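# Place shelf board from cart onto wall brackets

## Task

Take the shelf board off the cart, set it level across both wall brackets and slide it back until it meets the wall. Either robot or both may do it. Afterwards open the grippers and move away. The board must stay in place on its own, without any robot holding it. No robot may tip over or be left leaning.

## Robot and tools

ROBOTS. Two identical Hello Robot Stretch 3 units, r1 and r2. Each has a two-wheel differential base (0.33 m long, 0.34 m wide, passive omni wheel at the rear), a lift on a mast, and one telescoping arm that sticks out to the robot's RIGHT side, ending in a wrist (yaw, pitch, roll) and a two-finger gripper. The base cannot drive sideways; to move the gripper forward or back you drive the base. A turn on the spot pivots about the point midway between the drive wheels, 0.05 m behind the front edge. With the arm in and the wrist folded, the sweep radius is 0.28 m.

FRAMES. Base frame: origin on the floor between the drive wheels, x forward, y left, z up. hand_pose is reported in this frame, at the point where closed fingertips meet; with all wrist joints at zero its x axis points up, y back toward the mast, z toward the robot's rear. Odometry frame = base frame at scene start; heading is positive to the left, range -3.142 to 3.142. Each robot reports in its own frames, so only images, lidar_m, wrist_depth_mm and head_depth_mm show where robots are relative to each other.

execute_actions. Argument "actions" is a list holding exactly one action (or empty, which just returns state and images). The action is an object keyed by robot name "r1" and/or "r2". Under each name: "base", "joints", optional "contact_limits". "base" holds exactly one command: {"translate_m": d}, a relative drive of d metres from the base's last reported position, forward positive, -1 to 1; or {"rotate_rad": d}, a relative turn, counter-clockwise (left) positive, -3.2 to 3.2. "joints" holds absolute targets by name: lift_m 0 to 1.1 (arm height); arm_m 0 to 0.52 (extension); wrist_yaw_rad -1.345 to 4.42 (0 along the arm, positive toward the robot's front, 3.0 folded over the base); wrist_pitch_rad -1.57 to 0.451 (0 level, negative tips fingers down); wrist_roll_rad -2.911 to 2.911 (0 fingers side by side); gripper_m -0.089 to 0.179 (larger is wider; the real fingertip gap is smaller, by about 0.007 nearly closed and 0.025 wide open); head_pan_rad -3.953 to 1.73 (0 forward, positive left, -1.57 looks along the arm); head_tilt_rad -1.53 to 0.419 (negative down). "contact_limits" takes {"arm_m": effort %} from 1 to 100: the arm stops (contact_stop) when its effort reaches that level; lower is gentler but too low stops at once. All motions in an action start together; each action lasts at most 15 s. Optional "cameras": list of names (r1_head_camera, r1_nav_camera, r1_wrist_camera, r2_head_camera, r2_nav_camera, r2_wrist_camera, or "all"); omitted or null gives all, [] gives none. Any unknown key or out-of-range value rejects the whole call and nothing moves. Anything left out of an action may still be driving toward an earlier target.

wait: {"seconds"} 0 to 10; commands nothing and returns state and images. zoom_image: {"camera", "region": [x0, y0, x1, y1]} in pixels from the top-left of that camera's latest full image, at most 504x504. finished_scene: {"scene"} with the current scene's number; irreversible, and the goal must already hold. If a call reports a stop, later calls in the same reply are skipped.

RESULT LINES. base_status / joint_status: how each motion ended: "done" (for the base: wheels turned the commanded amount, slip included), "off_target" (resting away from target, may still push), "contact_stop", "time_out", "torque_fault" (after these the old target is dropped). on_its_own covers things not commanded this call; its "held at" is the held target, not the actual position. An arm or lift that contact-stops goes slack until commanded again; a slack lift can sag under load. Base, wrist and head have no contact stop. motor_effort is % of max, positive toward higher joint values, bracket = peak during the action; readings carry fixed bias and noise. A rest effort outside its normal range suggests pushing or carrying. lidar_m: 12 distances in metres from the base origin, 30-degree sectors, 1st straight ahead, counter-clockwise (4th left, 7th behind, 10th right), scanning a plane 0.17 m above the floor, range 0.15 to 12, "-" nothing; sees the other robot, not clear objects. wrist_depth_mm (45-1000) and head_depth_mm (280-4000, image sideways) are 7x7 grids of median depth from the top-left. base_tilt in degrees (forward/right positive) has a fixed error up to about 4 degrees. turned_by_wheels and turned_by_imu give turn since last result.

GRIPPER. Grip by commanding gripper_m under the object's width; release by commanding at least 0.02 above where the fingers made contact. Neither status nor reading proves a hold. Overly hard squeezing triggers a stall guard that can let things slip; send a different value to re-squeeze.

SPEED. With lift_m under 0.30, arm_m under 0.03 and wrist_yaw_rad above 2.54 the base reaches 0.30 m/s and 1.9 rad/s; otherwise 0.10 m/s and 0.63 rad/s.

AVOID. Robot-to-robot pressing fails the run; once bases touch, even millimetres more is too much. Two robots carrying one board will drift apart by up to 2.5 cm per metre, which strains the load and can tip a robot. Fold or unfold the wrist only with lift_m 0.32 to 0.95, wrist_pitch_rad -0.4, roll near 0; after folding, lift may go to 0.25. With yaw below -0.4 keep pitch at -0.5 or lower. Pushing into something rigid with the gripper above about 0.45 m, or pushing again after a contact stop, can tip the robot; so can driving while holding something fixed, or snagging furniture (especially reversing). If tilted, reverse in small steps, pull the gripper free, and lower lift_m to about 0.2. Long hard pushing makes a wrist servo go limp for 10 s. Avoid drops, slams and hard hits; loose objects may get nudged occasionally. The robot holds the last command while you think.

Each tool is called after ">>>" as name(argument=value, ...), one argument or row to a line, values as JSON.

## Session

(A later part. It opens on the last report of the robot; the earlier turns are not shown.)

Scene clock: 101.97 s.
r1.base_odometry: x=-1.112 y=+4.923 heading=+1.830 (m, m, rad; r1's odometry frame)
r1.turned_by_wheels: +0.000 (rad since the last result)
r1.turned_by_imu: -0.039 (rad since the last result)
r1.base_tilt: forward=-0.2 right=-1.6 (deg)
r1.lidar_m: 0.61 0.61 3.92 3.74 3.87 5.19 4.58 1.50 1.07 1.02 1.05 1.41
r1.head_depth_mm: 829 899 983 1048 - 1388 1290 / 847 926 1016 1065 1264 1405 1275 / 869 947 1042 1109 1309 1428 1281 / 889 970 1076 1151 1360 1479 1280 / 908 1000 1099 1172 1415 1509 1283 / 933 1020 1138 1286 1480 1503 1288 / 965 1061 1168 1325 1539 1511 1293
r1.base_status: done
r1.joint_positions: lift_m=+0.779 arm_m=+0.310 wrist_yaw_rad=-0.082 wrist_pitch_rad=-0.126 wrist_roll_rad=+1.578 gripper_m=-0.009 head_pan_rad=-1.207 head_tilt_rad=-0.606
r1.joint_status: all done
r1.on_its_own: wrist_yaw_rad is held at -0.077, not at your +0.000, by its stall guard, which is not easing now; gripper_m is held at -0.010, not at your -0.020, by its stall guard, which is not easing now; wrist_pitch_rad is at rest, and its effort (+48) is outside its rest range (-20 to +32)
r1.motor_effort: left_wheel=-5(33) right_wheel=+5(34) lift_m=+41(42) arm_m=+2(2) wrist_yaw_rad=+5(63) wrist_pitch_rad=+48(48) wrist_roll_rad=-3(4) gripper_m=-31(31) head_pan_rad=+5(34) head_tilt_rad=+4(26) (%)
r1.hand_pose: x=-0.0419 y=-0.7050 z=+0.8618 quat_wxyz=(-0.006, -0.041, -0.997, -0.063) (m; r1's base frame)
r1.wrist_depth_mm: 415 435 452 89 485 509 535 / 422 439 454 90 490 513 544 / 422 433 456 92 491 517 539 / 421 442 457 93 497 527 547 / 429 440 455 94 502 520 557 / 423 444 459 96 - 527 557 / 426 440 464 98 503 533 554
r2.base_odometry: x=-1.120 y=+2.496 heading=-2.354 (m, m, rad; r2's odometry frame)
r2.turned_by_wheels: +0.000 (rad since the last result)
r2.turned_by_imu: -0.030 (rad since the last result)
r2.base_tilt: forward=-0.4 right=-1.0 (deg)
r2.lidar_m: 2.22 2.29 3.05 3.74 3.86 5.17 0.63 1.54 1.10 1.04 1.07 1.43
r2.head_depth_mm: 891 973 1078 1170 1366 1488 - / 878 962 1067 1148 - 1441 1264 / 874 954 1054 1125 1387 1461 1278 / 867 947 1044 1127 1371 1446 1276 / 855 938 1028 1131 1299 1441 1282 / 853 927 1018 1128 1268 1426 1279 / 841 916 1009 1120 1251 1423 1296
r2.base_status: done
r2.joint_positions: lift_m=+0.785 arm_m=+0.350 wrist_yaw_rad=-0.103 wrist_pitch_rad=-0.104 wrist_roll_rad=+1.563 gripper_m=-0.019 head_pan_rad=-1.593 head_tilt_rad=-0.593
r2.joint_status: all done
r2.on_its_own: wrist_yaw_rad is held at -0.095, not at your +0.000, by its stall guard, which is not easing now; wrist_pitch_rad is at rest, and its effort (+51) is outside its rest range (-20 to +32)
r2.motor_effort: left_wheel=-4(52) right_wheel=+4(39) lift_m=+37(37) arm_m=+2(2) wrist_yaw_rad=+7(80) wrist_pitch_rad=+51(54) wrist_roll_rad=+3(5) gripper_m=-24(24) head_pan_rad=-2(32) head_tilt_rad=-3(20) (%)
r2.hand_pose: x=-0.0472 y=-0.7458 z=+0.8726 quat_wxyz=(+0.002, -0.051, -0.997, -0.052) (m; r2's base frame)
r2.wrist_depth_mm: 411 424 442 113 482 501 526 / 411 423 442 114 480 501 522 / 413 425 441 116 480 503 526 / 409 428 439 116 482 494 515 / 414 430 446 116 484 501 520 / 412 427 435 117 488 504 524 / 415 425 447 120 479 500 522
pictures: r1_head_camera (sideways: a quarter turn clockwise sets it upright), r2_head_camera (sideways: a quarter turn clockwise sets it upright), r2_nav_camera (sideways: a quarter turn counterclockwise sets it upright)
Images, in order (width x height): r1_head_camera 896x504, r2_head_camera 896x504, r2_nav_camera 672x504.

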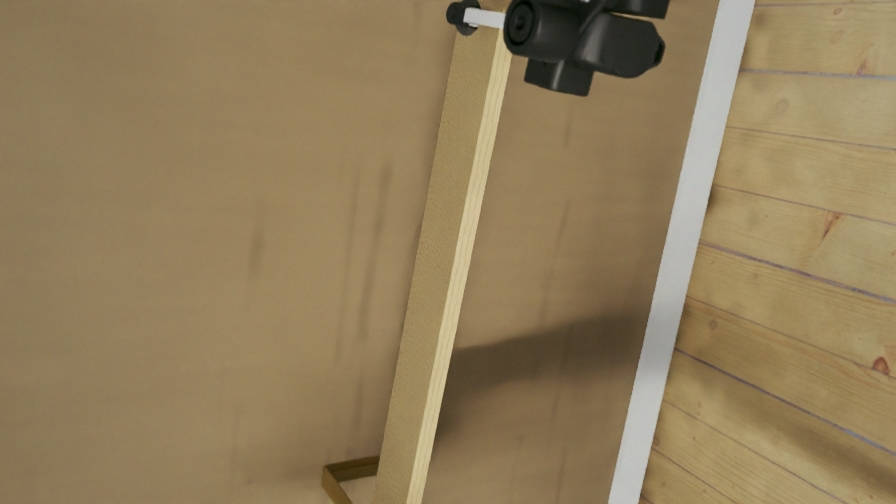

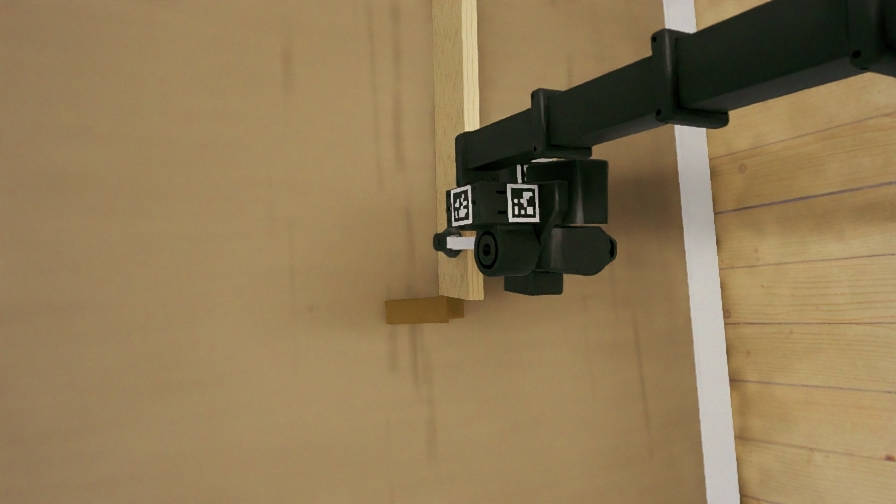

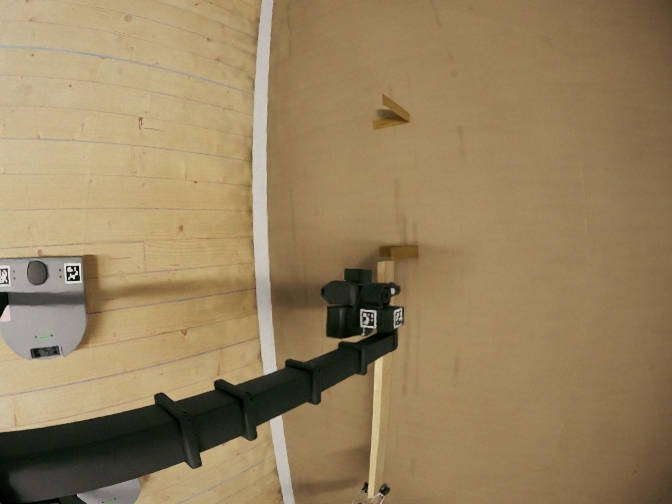

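>>> execute_actions(
  actions=[
    {"r1":{"base":{"translate_m":-0.1},"joints":{"wrist_yaw_rad":0.0}},"r2":{"base":{"translate_m":-0.1},"joints":{"wrist_yaw_rad":0.0}}},
  ],
  cameras=["r2_head_camera","r1_head_camera","r2_nav_camera","r2_wrist_camera"],
)

Scene clock: 104.13 s.
r1.base_odometry: x=-1.086 y=+4.826 heading=+1.830 (m, m, rad; r1's odometry frame)
r1.turned_by_wheels: +0.000 (rad since the last result)
r1.turned_by_imu: +0.001 (rad since the last result)
r1.base_tilt: forward=-0.1 right=-1.6 (deg)
r1.lidar_m: 0.61 0.61 3.93 3.74 3.86 5.17 4.56 1.50 1.07 1.03 1.06 1.42
r1.head_depth_mm: 830 899 991 1050 - 1388 1287 / 848 923 1017 1074 1282 1408 1291 / 869 949 1044 1110 1309 1446 1288 / 890 972 1077 1152 1360 1476 1283 / 913 998 1109 1181 1415 1513 1276 / 936 1030 1144 1290 1470 1513 1280 / 956 1058 1180 1341 1533 1513 1274
r1.base_status: done
r1.joint_positions: lift_m=+0.779 arm_m=+0.310 wrist_yaw_rad=+0.004 wrist_pitch_rad=-0.127 wrist_roll_rad=+1.568 gripper_m=-0.009 head_pan_rad=-1.207 head_tilt_rad=-0.606
r1.joint_status: all done
r1.on_its_own: gripper_m is held at -0.010, not at your -0.020, by its stall guard, which is not easing now; wrist_pitch_rad is at rest, and its effort (+48) is outside its rest range (-20 to +32)
r1.motor_effort: left_wheel=+5(18) right_wheel=-5(15) lift_m=+41(41) arm_m=+3(2) wrist_yaw_rad=-3(32) wrist_pitch_rad=+48(48) wrist_roll_rad=+0(3) gripper_m=-31(31) head_pan_rad=+5(5) head_tilt_rad=+4(4) (%)
r1.hand_pose: x=-0.0204 y=-0.7058 z=+0.8614 quat_wxyz=(+0.002, +0.002, -0.998, -0.064) (m; r1's base frame)
r1.wrist_depth_mm: 401 423 434 81 473 495 523 / 408 425 441 84 474 501 522 / 419 438 452 86 493 518 534 / 428 446 452 89 507 527 552 / 430 448 463 91 516 539 562 / 438 452 471 94 - 548 581 / 437 466 492 99 532 566 594
r2.base_odometry: x=-1.050 y=+2.566 heading=-2.355 (m, m, rad; r2's odometry frame)
r2.turned_by_wheels: +0.000 (rad since the last result)
r2.turned_by_imu: +0.000 (rad since the last result)
r2.base_tilt: forward=-0.5 right=-1.0 (deg)
r2.lidar_m: 2.33 2.39 3.18 3.73 3.83 5.13 0.63 1.54 1.10 1.04 1.08 1.44
r2.head_depth_mm: 891 981 1082 1170 1370 1495 - / 884 966 1066 1147 - 1449 1258 / 877 960 1058 1143 1392 1468 1279 / 869 945 1043 1124 1362 1455 1278 / 859 937 1033 1139 1298 1466 1284 / 852 933 1025 1134 1280 1431 1279 / 846 921 1012 1124 1258 1422 1284
r2.base_status: done
r2.joint_positions: lift_m=+0.785 arm_m=+0.350 wrist_yaw_rad=-0.019 wrist_pitch_rad=-0.104 wrist_roll_rad=+1.557 gripper_m=-0.019 head_pan_rad=-1.593 head_tilt_rad=-0.593
r2.joint_status: all done
r2.on_its_own: wrist_yaw_rad is at rest, and its effort (+16) is outside its rest range (-12 to +12); wrist_pitch_rad is at rest, and its effort (+52) is outside its rest range (-20 to +32)
r2.motor_effort: left_wheel=-6(23) right_wheel=+7(15) lift_m=+36(36) arm_m=+1(2) wrist_yaw_rad=+16(41) wrist_pitch_rad=+52(52) wrist_roll_rad=+5(5) gripper_m=-23(24) head_pan_rad=-2(1) head_tilt_rad=-2(2) (%)
r2.hand_pose: x=-0.0263 y=-0.7471 z=+0.8725 quat_wxyz=(+0.007, -0.009, -0.999, -0.053) (m; r2's base frame)
r2.wrist_depth_mm: 398 410 429 106 459 482 495 / 402 418 433 108 465 488 502 / 408 420 436 110 474 497 509 / 411 425 440 113 477 501 517 / 416 431 450 114 487 511 535 / 419 436 456 117 503 514 536 / 427 448 468 122 501 526 547
pictures: r1_head_camera (sideways: a quarter turn clockwise sets it upright), r2_head_camera (sideways: a quarter turn clockwise sets it upright), r2_nav_camera (sideways: a quarter turn counterclockwise sets it upright), r2_wrist_camera
Images, in order (width x height): r1_head_camera 896x504, r2_head_camera 896x504, r2_nav_camera 672x504, r2_wrist_camera 644x364.

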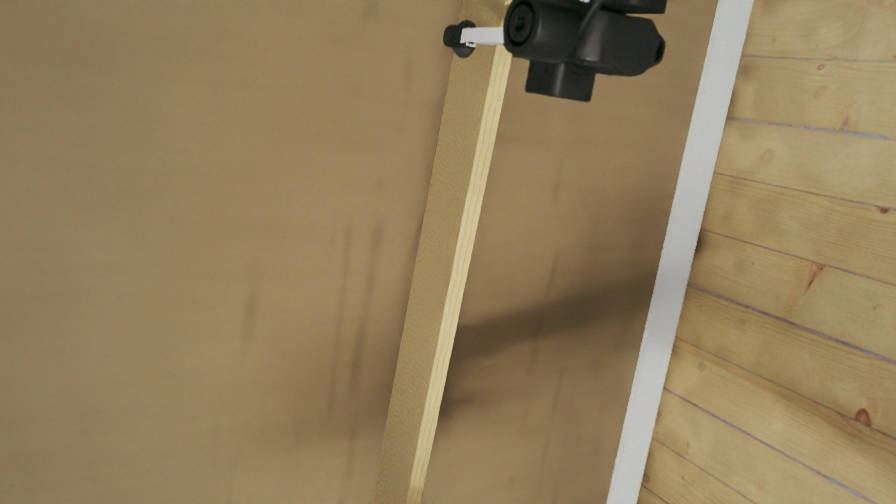

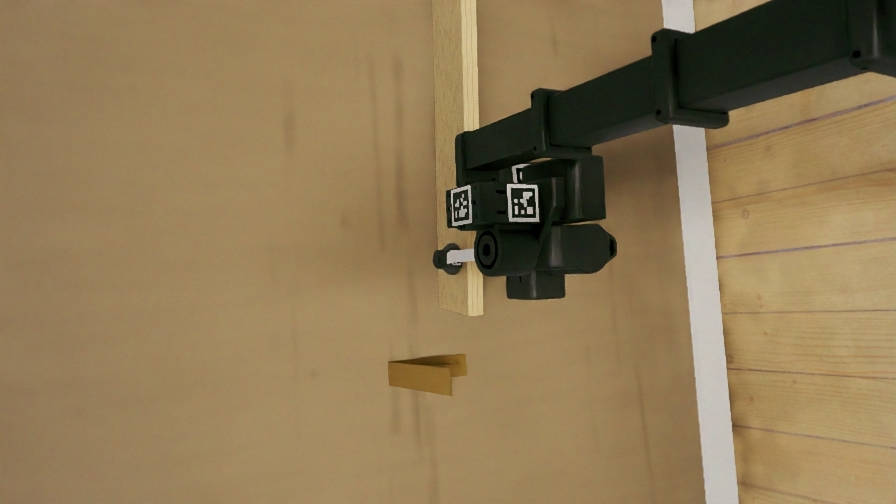

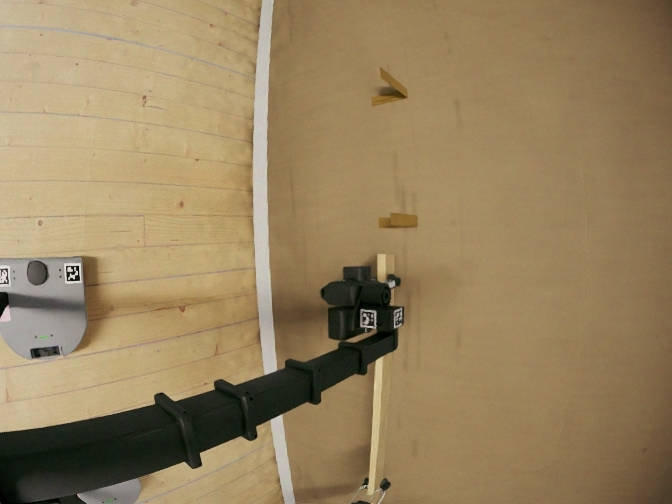

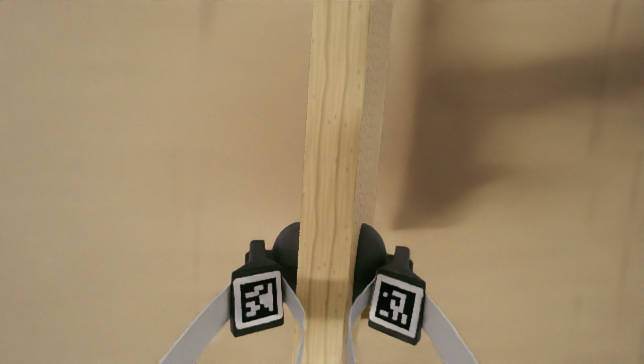

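>>> execute_actions(
  actions=[
    {"r1":{"joints":{"lift_m":0.92}},"r2":{"joints":{"lift_m":0.925}}},
  ],
  cameras=[],
)

>>> execute_actions(
  actions=[
    {"r1":{"base":{"translate_m":0.8},"joints":{"head_pan_rad":-1.2,"head_tilt_rad":-0.5}},"r2":{"base":{"translate_m":0.8},"joints":{"head_pan_rad":-1.95,"head_tilt_rad":-0.5}}},
  ],
  cameras=["r2_head_camera","r1_head_camera","r2_nav_camera","r1_nav_camera"],
)

Scene clock: 106.57 s.
r1.base_odometry: x=-1.086 y=+4.826 heading=+1.830 (m, m, rad; r1's odometry frame)
r1.turned_by_wheels: +0.000 (rad since the last result)
r1.turned_by_imu: +0.001 (rad since the last result)
r1.base_tilt: forward=-0.2 right=-1.6 (deg)
r1.lidar_m: 0.61 0.61 3.92 3.73 3.87 5.17 4.55 1.50 1.07 1.03 1.05 1.41
r1.head_depth_mm: 830 901 966 - 1219 1383 1292 / 852 924 990 1130 1265 1421 1285 / 870 950 1014 1160 1307 1448 1283 / 890 975 1054 1210 1368 1473 1283 / 916 1000 1083 1237 1418 1508 1288 / 941 1025 1116 1287 1472 1507 1285 / 963 1064 1158 1337 1540 1510 1273
r1.base_status: not commanded
r1.joint_positions: lift_m=+0.919 arm_m=+0.310 wrist_yaw_rad=+0.004 wrist_pitch_rad=-0.128 wrist_roll_rad=+1.568 gripper_m=-0.009 head_pan_rad=-1.207 head_tilt_rad=-0.606
r1.joint_status: all done
r1.on_its_own: gripper_m is held at -0.010, not at your -0.020, by its stall guard, which is not easing now; wrist_pitch_rad is at rest, and its effort (+48) is outside its rest range (-20 to +32)
r1.motor_effort: left_wheel=+5(5) right_wheel=-5(5) lift_m=+42(45) arm_m=+1(2) wrist_yaw_rad=-4(4) wrist_pitch_rad=+48(48) wrist_roll_rad=+0(0) gripper_m=-32(32) head_pan_rad=+3(4) head_tilt_rad=+4(4) (%)
r1.hand_pose: x=-0.0204 y=-0.7058 z=+1.0013 quat_wxyz=(+0.002, +0.002, -0.998, -0.064) (m; r1's base frame)
r1.wrist_depth_mm: 399 421 432 81 468 489 510 / 408 427 441 84 486 502 518 / 414 430 454 86 494 521 544 / 426 440 457 89 495 527 551 / 431 442 462 91 515 527 557 / 437 454 471 94 - 551 573 / 447 461 485 98 533 574 594
r2.base_odometry: x=-1.050 y=+2.566 heading=-2.355 (m, m, rad; r2's odometry frame)
r2.turned_by_wheels: +0.000 (rad since the last result)
r2.turned_by_imu: +0.001 (rad since the last result)
r2.base_tilt: forward=-0.5 right=-1.0 (deg)
r2.lidar_m: 2.33 2.40 3.20 3.74 3.85 5.17 0.63 1.54 1.10 1.05 1.08 1.44
r2.head_depth_mm: 892 974 1067 - - 1477 1278 / 880 969 1043 1224 1355 1480 1278 / 876 960 1012 1221 1334 1465 1281 / 868 949 1011 1201 1303 1447 1288 / 856 938 1032 1159 1286 1441 1274 / 851 929 1019 1130 1283 1434 1283 / 847 924 1013 1122 1265 1422 1282
r2.base_status: not commanded
r2.joint_positions: lift_m=+0.925 arm_m=+0.350 wrist_yaw_rad=-0.019 wrist_pitch_rad=-0.104 wrist_roll_rad=+1.557 gripper_m=-0.019 head_pan_rad=-1.593 head_tilt_rad=-0.593
r2.joint_status: all done
r2.on_its_own: wrist_yaw_rad is at rest, and its effort (+17) is outside its rest range (-12 to +12); wrist_pitch_rad is at rest, and its effort (+52) is outside its rest range (-20 to +32)
r2.motor_effort: left_wheel=-7(6) right_wheel=+7(6) lift_m=+36(37) arm_m=+1(2) wrist_yaw_rad=+17(16) wrist_pitch_rad=+52(52) wrist_roll_rad=+5(5) gripper_m=-24(24) head_pan_rad=-2(3) head_tilt_rad=-3(2) (%)
r2.hand_pose: x=-0.0263 y=-0.7471 z=+1.0126 quat_wxyz=(+0.007, -0.009, -0.999, -0.052) (m; r2's base frame)
r2.wrist_depth_mm: 397 407 423 106 456 480 500 / 405 417 432 108 464 487 505 / 409 423 432 111 474 491 517 / 412 428 443 113 481 497 521 / 419 433 446 115 491 507 533 / 423 438 452 117 494 518 541 / 432 448 457 121 496 527 551
pictures: none
No camera images: the call's "cameras" was empty. Leave "cameras" out to get every camera's image.

Scene clock: 115.90 s.
r1.base_odometry: x=-1.291 y=+5.600 heading=+1.830 (m, m, rad; r1's odometry frame)
r1.turned_by_wheels: +0.000 (rad since the last result)
r1.turned_by_imu: -0.002 (rad since the last result)
r1.base_tilt: forward=-0.1 right=-1.6 (deg)
r1.lidar_m: 0.60 0.60 3.00 3.76 3.88 5.19 2.63 1.47 1.05 1.00 1.03 1.38
r1.head_depth_mm: 806 864 930 973 1118 1215 1297 / 827 884 962 1025 1142 1262 1338 / 843 910 979 1074 1174 1317 1363 / 868 931 1009 1105 1226 1358 1370 / 886 955 1042 1142 1261 1423 1356 / 907 984 1066 1159 1312 1470 1363 / 931 1012 1092 1224 1355 1502 1370
r1.base_status: done
r1.joint_positions: lift_m=+0.919 arm_m=+0.310 wrist_yaw_rad=+0.004 wrist_pitch_rad=-0.128 wrist_roll_rad=+1.568 gripper_m=-0.009 head_pan_rad=-1.207 head_tilt_rad=-0.508
r1.joint_status: all done
r1.on_its_own: gripper_m is held at -0.010, not at your -0.020, by its stall guard, which is not easing now; wrist_pitch_rad is at rest, and its effort (+48) is outside its rest range (-20 to +32)
r1.motor_effort: left_wheel=+6(9) right_wheel=-7(9) lift_m=+42(42) arm_m=+2(2) wrist_yaw_rad=-3(3) wrist_pitch_rad=+48(48) wrist_roll_rad=+1(1) gripper_m=-31(31) head_pan_rad=+5(4) head_tilt_rad=+5(19) (%)
r1.hand_pose: x=-0.0205 y=-0.7058 z=+1.0013 quat_wxyz=(+0.002, +0.002, -0.998, -0.064) (m; r1's base frame)
r1.wrist_depth_mm: 382 394 413 81 447 468 493 / 389 398 417 84 458 469 496 / 396 408 428 86 468 486 517 / 397 410 432 89 470 489 523 / 412 428 440 91 475 499 524 / 416 428 446 94 - 514 549 / 417 442 457 98 509 531 559
r2.base_odometry: x=-1.614 y=+2.000 heading=-2.355 (m, m, rad; r2's odometry frame)
r2.turned_by_wheels: +0.000 (rad since the last result)
r2.turned_by_imu: +0.002 (rad since the last result)
r2.base_tilt: forward=-0.4 right=-1.0 (deg)
r2.lidar_m: 1.53 1.57 2.09 3.76 3.88 5.17 0.63 1.50 1.07 1.01 1.04 1.40
r2.head_depth_mm: 1082 1181 1275 1437 1604 1692 - / 1034 1112 1202 1338 1482 - - / 983 1062 1147 1260 1371 - 1309 / 938 1013 1088 1168 - 1444 1361 / 894 959 1038 - 1235 1368 1350 / 860 913 984 - 1176 1279 1341 / 825 882 942 - 1111 1201 1292
r2.base_status: done
r2.joint_positions: lift_m=+0.925 arm_m=+0.350 wrist_yaw_rad=-0.021 wrist_pitch_rad=-0.104 wrist_roll_rad=+1.557 gripper_m=-0.019 head_pan_rad=-1.943 head_tilt_rad=-0.508
r2.joint_status: all done
r2.on_its_own: wrist_yaw_rad is at rest, and its effort (+17) is outside its rest range (-12 to +12); wrist_pitch_rad is at rest, and its effort (+52) is outside its rest range (-20 to +32)
r2.motor_effort: left_wheel=-8(10) right_wheel=+7(10) lift_m=+36(35) arm_m=+2(1) wrist_yaw_rad=+17(16) wrist_pitch_rad=+52(51) wrist_roll_rad=+5(5) gripper_m=-24(24) head_pan_rad=-3(22) head_tilt_rad=+2(8) (%)
r2.hand_pose: x=-0.0266 y=-0.7471 z=+1.0126 quat_wxyz=(+0.007, -0.010, -0.999, -0.052) (m; r2's base frame)
r2.wrist_depth_mm: 372 386 395 105 429 315 467 / 375 390 403 108 433 451 471 / 384 394 409 110 443 461 482 / 388 402 412 113 448 469 487 / 391 405 416 114 455 475 495 / 397 411 422 117 465 482 502 / 404 413 435 122 465 493 517
pictures: r1_head_camera (sideways: a quarter turn clockwise sets it upright), r1_nav_camera (sideways: a quarter turn counterclockwise sets it upright), r2_head_camera (sideways: a quarter turn clockwise sets it upright), r2_nav_camera (sideways: a quarter turn counterclockwise sets it upright)
Images, in order (width x height): r1_head_camera 896x504, r1_nav_camera 672x504, r2_head_camera 896x504, r2_nav_camera 672x504.

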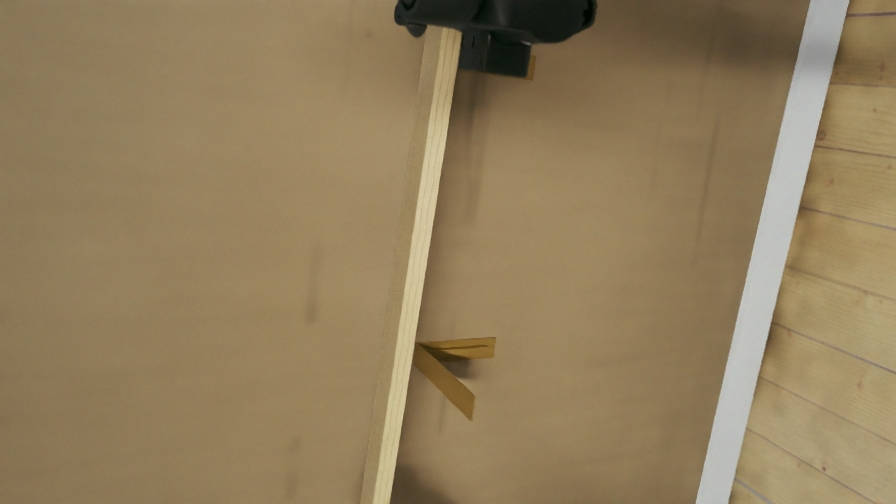

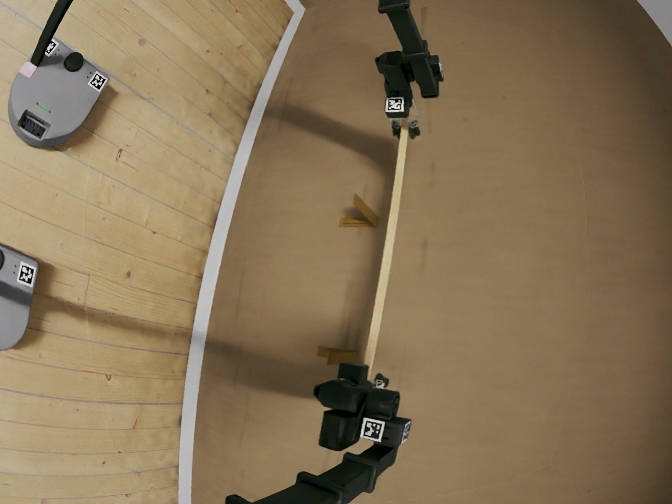

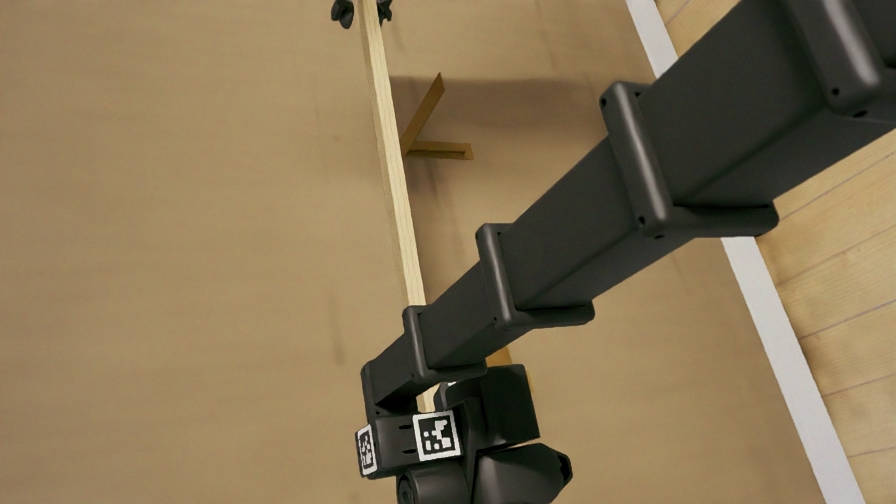

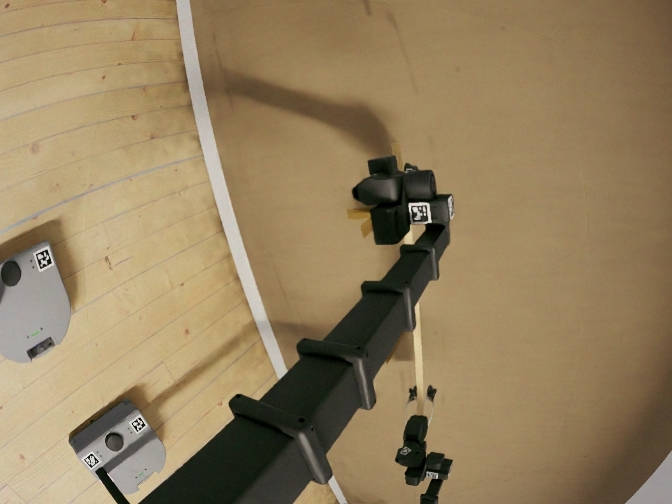

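>>> execute_actions(
  actions=[
    {"r1":{"base":{"translate_m":0.17},"joints":{"head_pan_rad":-1.3}},"r2":{"base":{"translate_m":0.17},"joints":{"head_pan_rad":-1.9}}},
  ],
  cameras=["r2_head_camera","r1_head_camera","r1_nav_camera"],
)

Scene clock: 119.27 s.
r1.base_odometry: x=-1.335 y=+5.764 heading=+1.830 (m, m, rad; r1's odometry frame)
r1.turned_by_wheels: +0.000 (rad since the last result)
r1.turned_by_imu: +0.000 (rad since the last result)
r1.base_tilt: forward=-0.1 right=-1.7 (deg)
r1.lidar_m: 0.60 0.60 2.77 3.77 3.87 5.20 2.62 1.46 1.04 0.99 1.02 1.36
r1.head_depth_mm: 804 864 934 - 1139 1226 1319 / 818 881 952 995 1149 1259 1337 / 828 889 971 1053 1160 1292 1362 / 845 910 984 1080 1190 1336 1365 / 856 924 1002 1064 1218 1362 1361 / 870 944 1029 1128 1242 1394 1363 / 885 959 1047 1145 1275 1429 1363
r1.base_status: done
r1.joint_positions: lift_m=+0.919 arm_m=+0.310 wrist_yaw_rad=+0.003 wrist_pitch_rad=-0.128 wrist_roll_rad=+1.568 gripper_m=-0.009 head_pan_rad=-1.293 head_tilt_rad=-0.508
r1.joint_status: all done
r1.on_its_own: gripper_m is held at -0.010, not at your -0.020, by its stall guard, which is not easing now; wrist_pitch_rad is at rest, and its effort (+48) is outside its rest range (-20 to +32)
r1.motor_effort: left_wheel=+5(10) right_wheel=-6(9) lift_m=+42(42) arm_m=+2(3) wrist_yaw_rad=-3(3) wrist_pitch_rad=+48(48) wrist_roll_rad=+1(0) gripper_m=-31(31) head_pan_rad=-5(17) head_tilt_rad=+5(5) (%)
r1.hand_pose: x=-0.0206 y=-0.7058 z=+1.0013 quat_wxyz=(+0.002, +0.002, -0.998, -0.064) (m; r1's base frame)
r1.wrist_depth_mm: 377 392 408 81 439 454 479 / 382 399 412 84 444 476 495 / 389 400 420 86 459 476 501 / 394 414 430 89 469 484 513 / 405 414 438 91 477 503 532 / 411 425 436 94 - 511 542 / 414 432 451 98 493 529 557
r2.base_odometry: x=-1.735 y=+1.880 heading=-2.355 (m, m, rad; r2's odometry frame)
r2.turned_by_wheels: +0.000 (rad since the last result)
r2.turned_by_imu: +0.001 (rad since the last result)
r2.base_tilt: forward=-0.5 right=-1.1 (deg)
r2.lidar_m: 1.35 1.39 1.86 3.77 3.90 5.19 0.63 1.49 1.06 1.01 1.04 1.39
r2.head_depth_mm: 1040 1135 1227 1383 1526 1690 - / 993 1077 1169 1314 1425 - - / 955 1028 1117 1220 - - 1322 / 917 991 1067 1114 - 1430 1361 / 880 942 1010 - 1205 1342 1352 / 846 907 964 - 1157 1260 1332 / 815 871 934 - 1114 1194 1287
r2.base_status: done
r2.joint_positions: lift_m=+0.925 arm_m=+0.350 wrist_yaw_rad=-0.021 wrist_pitch_rad=-0.104 wrist_roll_rad=+1.557 gripper_m=-0.019 head_pan_rad=-1.907 head_tilt_rad=-0.508
r2.joint_status: all done
r2.on_its_own: wrist_yaw_rad is at rest, and its effort (+18) is outside its rest range (-12 to +12); wrist_pitch_rad is at rest, and its effort (+51) is outside its rest range (-20 to +32)
r2.motor_effort: left_wheel=-7(9) right_wheel=+6(11) lift_m=+36(36) arm_m=+1(1) wrist_yaw_rad=+18(17) wrist_pitch_rad=+51(51) wrist_roll_rad=+5(5) gripper_m=-23(23) head_pan_rad=+4(8) head_tilt_rad=+3(2) (%)
r2.hand_pose: x=-0.0266 y=-0.7471 z=+1.0126 quat_wxyz=(+0.007, -0.010, -0.999, -0.052) (m; r2's base frame)
r2.wrist_depth_mm: 369 378 391 105 425 440 457 / 373 383 398 107 427 447 464 / 373 391 401 110 431 454 474 / 381 393 411 113 444 456 483 / 385 396 416 114 452 471 489 / 391 409 414 117 462 473 499 / 393 407 427 122 465 485 506
pictures: r1_head_camera (sideways: a quarter turn clockwise sets it upright), r1_nav_camera (sideways: a quarter turn counterclockwise sets it upright), r2_head_camera (sideways: a quarter turn clockwise sets it upright)
Images, in order (width x height): r1_head_camera 896x504, r1_nav_camera 672x504, r2_head_camera 896x504.

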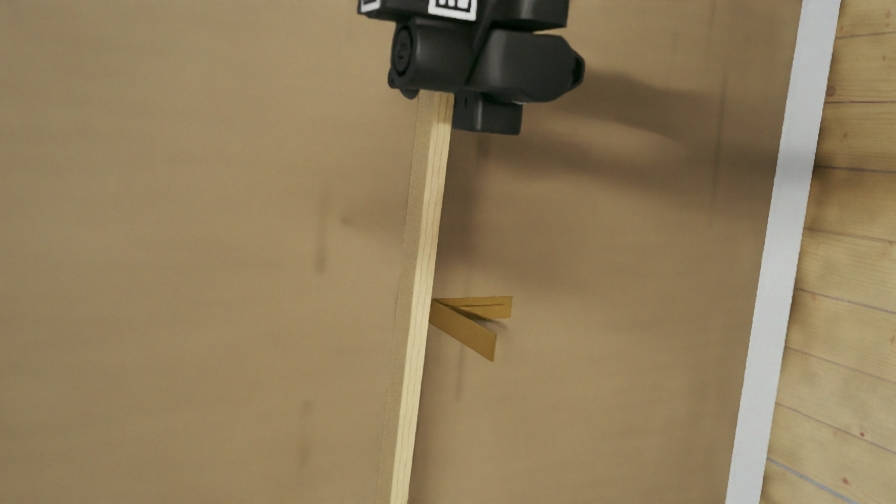

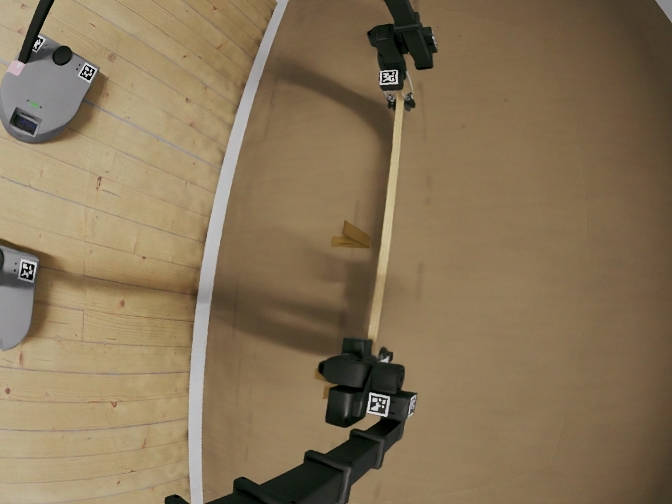

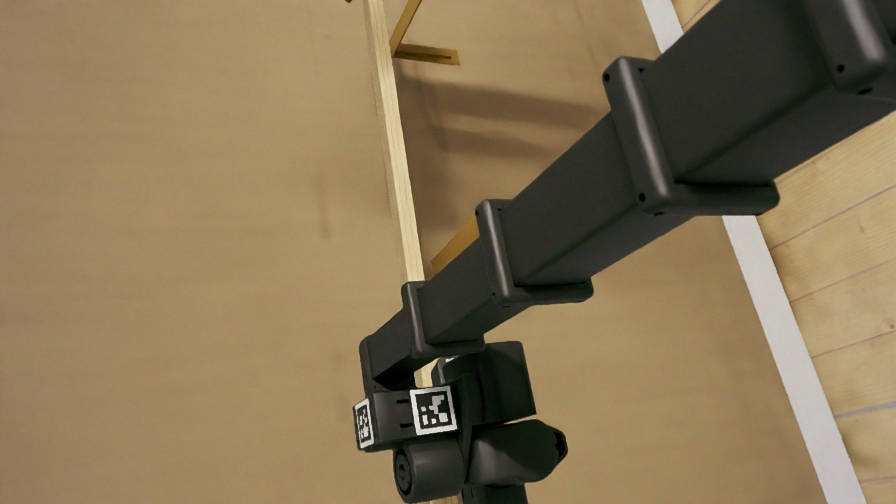

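>>> execute_actions(
  actions=[
    {"r1":{"base":{"translate_m":0.06},"joints":{"arm_m":0.47}},"r2":{"base":{"translate_m":0.06},"joints":{"arm_m":0.51}}},
  ],
  cameras=["r2_head_camera","r1_head_camera","r1_nav_camera","r1_wrist_camera"],
)

Scene clock: 124.07 s.
r1.base_odometry: x=-1.350 y=+5.822 heading=+1.830 (m, m, rad; r1's odometry frame)
r1.turned_by_wheels: -0.001 (rad since the last result)
r1.turned_by_imu: -0.001 (rad since the last result)
r1.base_tilt: forward=-0.2 right=-1.6 (deg)
r1.lidar_m: 0.56 0.60 2.69 3.77 3.89 5.19 2.64 1.46 1.04 0.99 1.02 1.36
r1.head_depth_mm: 803 863 906 1042 1114 1227 1324 / 815 875 938 1056 1138 1261 1335 / 826 890 954 1060 1158 1294 1373 / 844 901 967 1067 1189 1332 1362 / 853 918 987 1089 1212 1351 1363 / 868 942 1008 1116 1244 1384 1366 / 882 952 1029 1146 1271 1438 1364
r1.base_status: done
r1.joint_positions: lift_m=+0.919 arm_m=+0.470 wrist_yaw_rad=-0.022 wrist_pitch_rad=-0.136 wrist_roll_rad=+1.579 gripper_m=-0.006 head_pan_rad=-1.293 head_tilt_rad=-0.507
r1.joint_status: all done
r1.on_its_own: gripper_m is held at -0.007, not at your -0.020, by its stall guard, which is not easing now; wrist_yaw_rad is at rest, and its effort (+19) is outside its rest range (-12 to +12); wrist_pitch_rad is at rest, and its effort (+51) is outside its rest range (-20 to +32)
r1.motor_effort: left_wheel=-14(13) right_wheel=+15(14) lift_m=+42(42) arm_m=+3(3) wrist_yaw_rad=+19(20) wrist_pitch_rad=+51(51) wrist_roll_rad=-4(4) gripper_m=-33(35) head_pan_rad=-3(4) head_tilt_rad=+4(5) (%)
r1.hand_pose: x=-0.0270 y=-0.8652 z=+0.9993 quat_wxyz=(-0.004, -0.011, -0.998, -0.068) (m; r1's base frame)
r1.wrist_depth_mm: 243 254 262 92 287 300 318 / 248 256 268 93 292 307 324 / 250 258 272 94 296 309 328 / 252 263 275 95 300 315 333 / 256 266 276 96 306 323 339 / 257 270 279 98 - 325 343 / 263 271 286 100 312 334 350
r2.base_odometry: x=-1.777 y=+1.837 heading=-2.355 (m, m, rad; r2's odometry frame)
r2.turned_by_wheels: +0.000 (rad since the last result)
r2.turned_by_imu: -0.001 (rad since the last result)
r2.base_tilt: forward=-1.5 right=-2.8 (deg)
r2.lidar_m: 1.30 1.34 1.78 3.74 3.86 5.11 0.63 1.50 1.06 1.01 1.04 1.37
r2.head_depth_mm: 1089 1175 1250 1410 1556 1680 - / 1039 1119 1199 1327 1444 - - / 1001 1064 1139 1246 - - 1344 / 954 1027 1085 1168 - 1443 1380 / 915 976 1049 - 1228 1344 1385 / 881 940 988 1100 1162 1268 1332 / 843 897 945 1056 1112 1203 1307
r2.base_status: done
r2.joint_positions: lift_m=+0.925 arm_m=+0.508 wrist_yaw_rad=+0.009 wrist_pitch_rad=-0.174 wrist_roll_rad=+1.571 gripper_m=-0.019 head_pan_rad=-1.907 head_tilt_rad=-0.505
r2.joint_status: all done
r2.on_its_own: arm_m is at rest, and its effort (+16) is outside its rest range (-14 to +14); wrist_pitch_rad is at rest, and its effort (+86) is outside its rest range (-20 to +32)
r2.motor_effort: left_wheel=-1(12) right_wheel=+1(11) lift_m=+32(36) arm_m=+16(19) wrist_yaw_rad=-7(20) wrist_pitch_rad=+86(87) wrist_roll_rad=+0(5) gripper_m=-27(27) head_pan_rad=+3(4) head_tilt_rad=+2(1) (%)
r2.hand_pose: x=-0.0192 y=-0.9015 z=+0.9953 quat_wxyz=(+0.001, +0.004, -0.996, -0.087) (m; r2's base frame)
r2.wrist_depth_mm: 249 258 270 106 299 314 330 / 254 262 277 108 305 321 341 / 257 265 281 110 309 330 344 / 261 272 285 112 313 328 354 / 266 277 289 113 324 338 363 / 269 281 291 115 335 347 369 / 273 285 302 117 332 357 378
pictures: r1_head_camera (sideways: a quarter turn clockwise sets it upright), r1_nav_camera (sideways: a quarter turn counterclockwise sets it upright), r1_wrist_camera, r2_head_camera (sideways: a quarter turn clockwise sets it upright)
Images, in order (width x height): r1_head_camera 896x504, r1_nav_camera 672x504, r1_wrist_camera 644x364, r2_head_camera 896x504.

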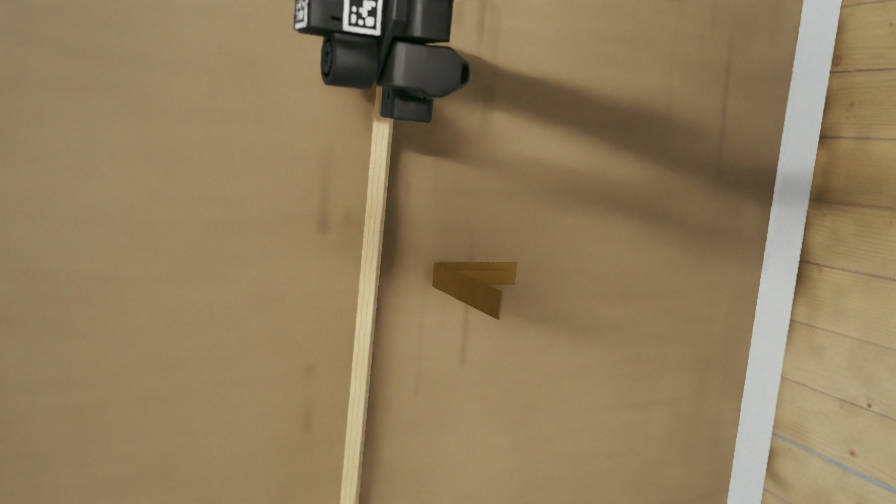

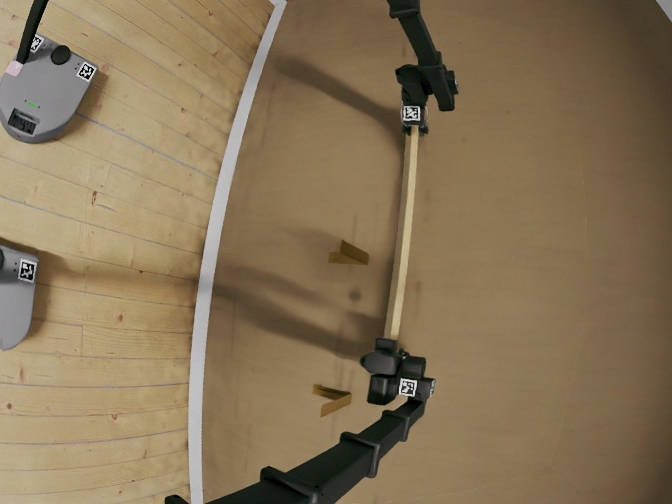

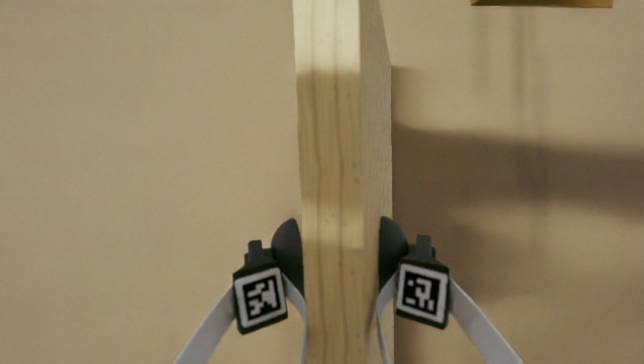

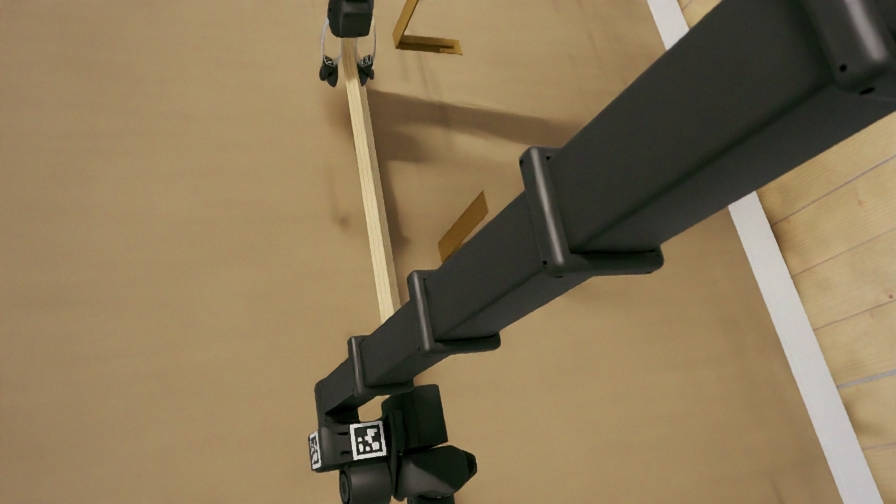

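>>> execute_actions(
  actions=[
    {"r1":{"base":{"translate_m":-0.13},"joints":{"wrist_yaw_rad":0.0}},"r2":{"base":{"translate_m":-0.13},"joints":{"arm_m":0.46}}},
  ],
  cameras=["r2_head_camera","r1_head_camera","r1_nav_camera","r2_nav_camera"],
)

Scene clock: 127.07 s.
r1.base_odometry: x=-1.317 y=+5.696 heading=+1.830 (m, m, rad; r1's odometry frame)
r1.turned_by_wheels: +0.000 (rad since the last result)
r1.turned_by_imu: +0.002 (rad since the last result)
r1.base_tilt: forward=-0.1 right=-1.6 (deg)
r1.lidar_m: 0.60 0.60 2.87 3.77 3.88 5.21 2.64 1.47 1.04 1.00 1.03 1.37
r1.head_depth_mm: 803 865 910 1027 1117 1232 1323 / 817 879 940 1060 1143 1266 1342 / 829 895 960 1057 1164 1290 1366 / 844 911 978 1085 1196 1332 1363 / 861 926 994 1101 1209 1377 1367 / 869 942 1020 1108 1254 1404 1366 / 890 961 1039 1157 1281 1431 1368
r1.base_status: done
r1.joint_positions: lift_m=+0.919 arm_m=+0.470 wrist_yaw_rad=+0.011 wrist_pitch_rad=-0.122 wrist_roll_rad=+1.576 gripper_m=-0.006 head_pan_rad=-1.293 head_tilt_rad=-0.507
r1.joint_status: all done
r1.on_its_own: gripper_m is held at -0.007, not at your -0.020, by its stall guard, which is not easing now; wrist_pitch_rad is at rest, and its effort (+46) is outside its rest range (-20 to +32)
r1.motor_effort: left_wheel=+5(18) right_wheel=-5(21) lift_m=+41(42) arm_m=+2(3) wrist_yaw_rad=-10(19) wrist_pitch_rad=+46(53) wrist_roll_rad=-3(4) gripper_m=-32(34) head_pan_rad=-3(4) head_tilt_rad=+4(5) (%)
r1.hand_pose: x=-0.0186 y=-0.8662 z=+1.0028 quat_wxyz=(-0.002, +0.005, -0.998, -0.061) (m; r1's base frame)
r1.wrist_depth_mm: 245 251 261 90 284 299 310 / 249 257 266 91 289 303 201 / 253 263 273 93 294 301 222 / 258 266 276 95 300 313 330 / 263 271 280 96 307 323 342 / 270 277 283 98 - 332 348 / 272 283 296 101 322 342 356
r2.base_odometry: x=-1.685 y=+1.929 heading=-2.355 (m, m, rad; r2's odometry frame)
r2.turned_by_wheels: +0.000 (rad since the last result)
r2.turned_by_imu: -0.002 (rad since the last result)
r2.base_tilt: forward=-0.4 right=-1.0 (deg)
r2.lidar_m: 1.43 1.47 1.94 3.76 3.87 5.16 0.63 1.50 1.06 1.01 1.04 1.38
r2.head_depth_mm: 1057 1138 1223 1376 1554 1699 - / 1001 1084 1179 1302 1453 - - / 957 1037 1121 1231 - - 1342 / 916 986 1057 1152 - 1434 1356 / 882 950 1016 - 1223 1348 1356 / 849 908 963 1080 1149 1259 1331 / 817 873 923 - 1097 1203 1284
r2.base_status: done
r2.joint_positions: lift_m=+0.925 arm_m=+0.460 wrist_yaw_rad=-0.003 wrist_pitch_rad=-0.108 wrist_roll_rad=+1.574 gripper_m=-0.019 head_pan_rad=-1.907 head_tilt_rad=-0.505
r2.joint_status: all done
r2.on_its_own: wrist_pitch_rad is at rest, and its effort (+53) is outside its rest range (-20 to +32)
r2.motor_effort: left_wheel=-2(18) right_wheel=+3(12) lift_m=+32(33) arm_m=-3(13) wrist_yaw_rad=+2(9) wrist_pitch_rad=+53(86) wrist_roll_rad=-1(1) gripper_m=-25(28) head_pan_rad=+3(3) head_tilt_rad=+2(1) (%)
r2.hand_pose: x=-0.0220 y=-0.8574 z=+1.0117 quat_wxyz=(-0.001, -0.001, -0.999, -0.054) (m; r2's base frame)
r2.wrist_depth_mm: 272 282 290 110 315 328 342 / 277 285 296 112 318 334 350 / 279 288 301 113 326 339 355 / 283 293 304 115 331 343 359 / 287 297 310 115 335 353 365 / 291 303 310 116 348 356 372 / 295 305 322 119 346 364 381
pictures: r1_head_camera (sideways: a quarter turn clockwise sets it upright), r1_nav_camera (sideways: a quarter turn counterclockwise sets it upright), r2_head_camera (sideways: a quarter turn clockwise sets it upright), r2_nav_camera (sideways: a quarter turn counterclockwise sets it upright)
Images, in order (width x height): r1_head_camera 896x504, r1_nav_camera 672x504, r2_head_camera 896x504, r2_nav_camera 672x504.

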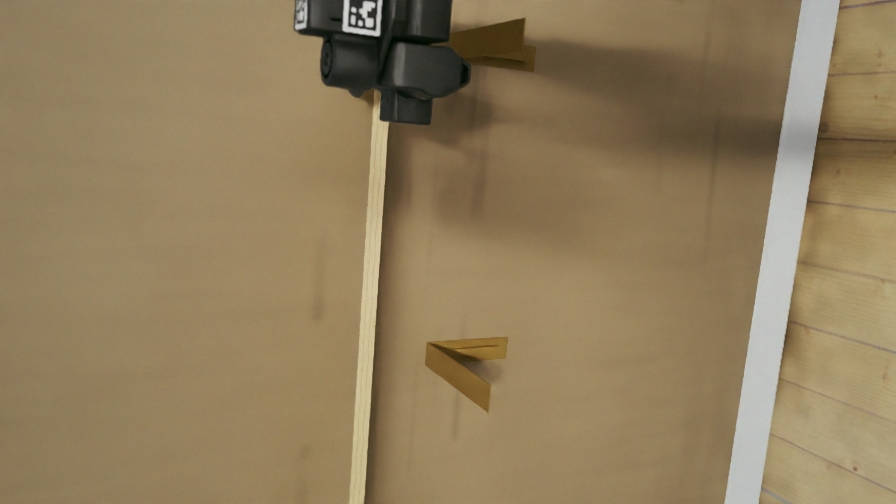

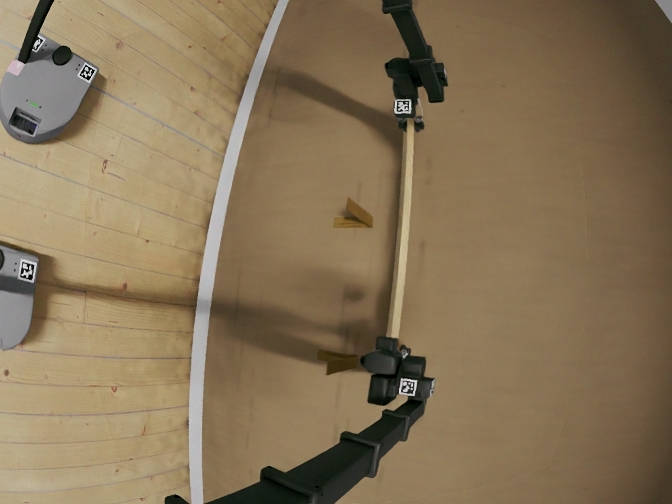

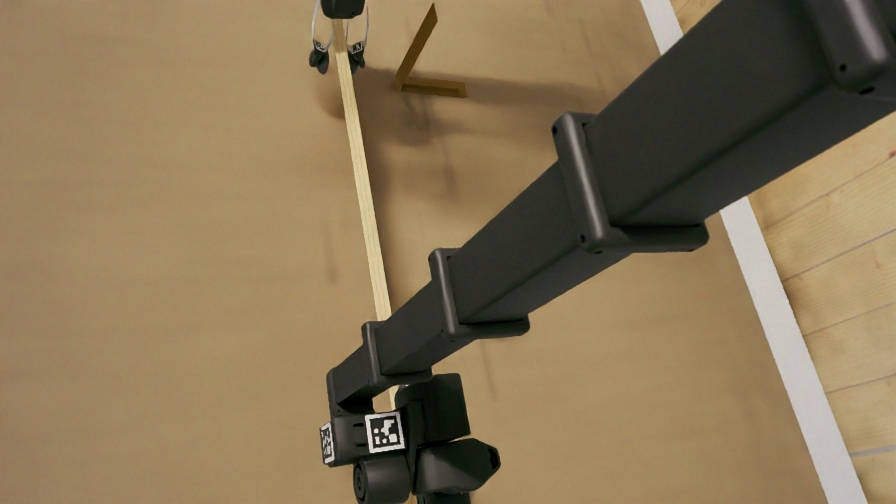

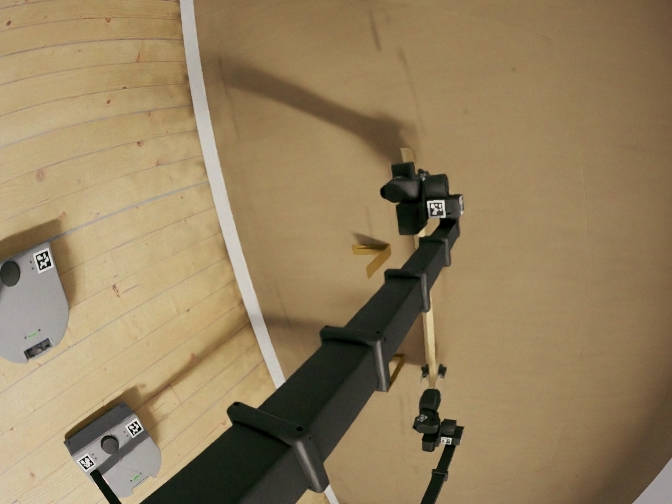

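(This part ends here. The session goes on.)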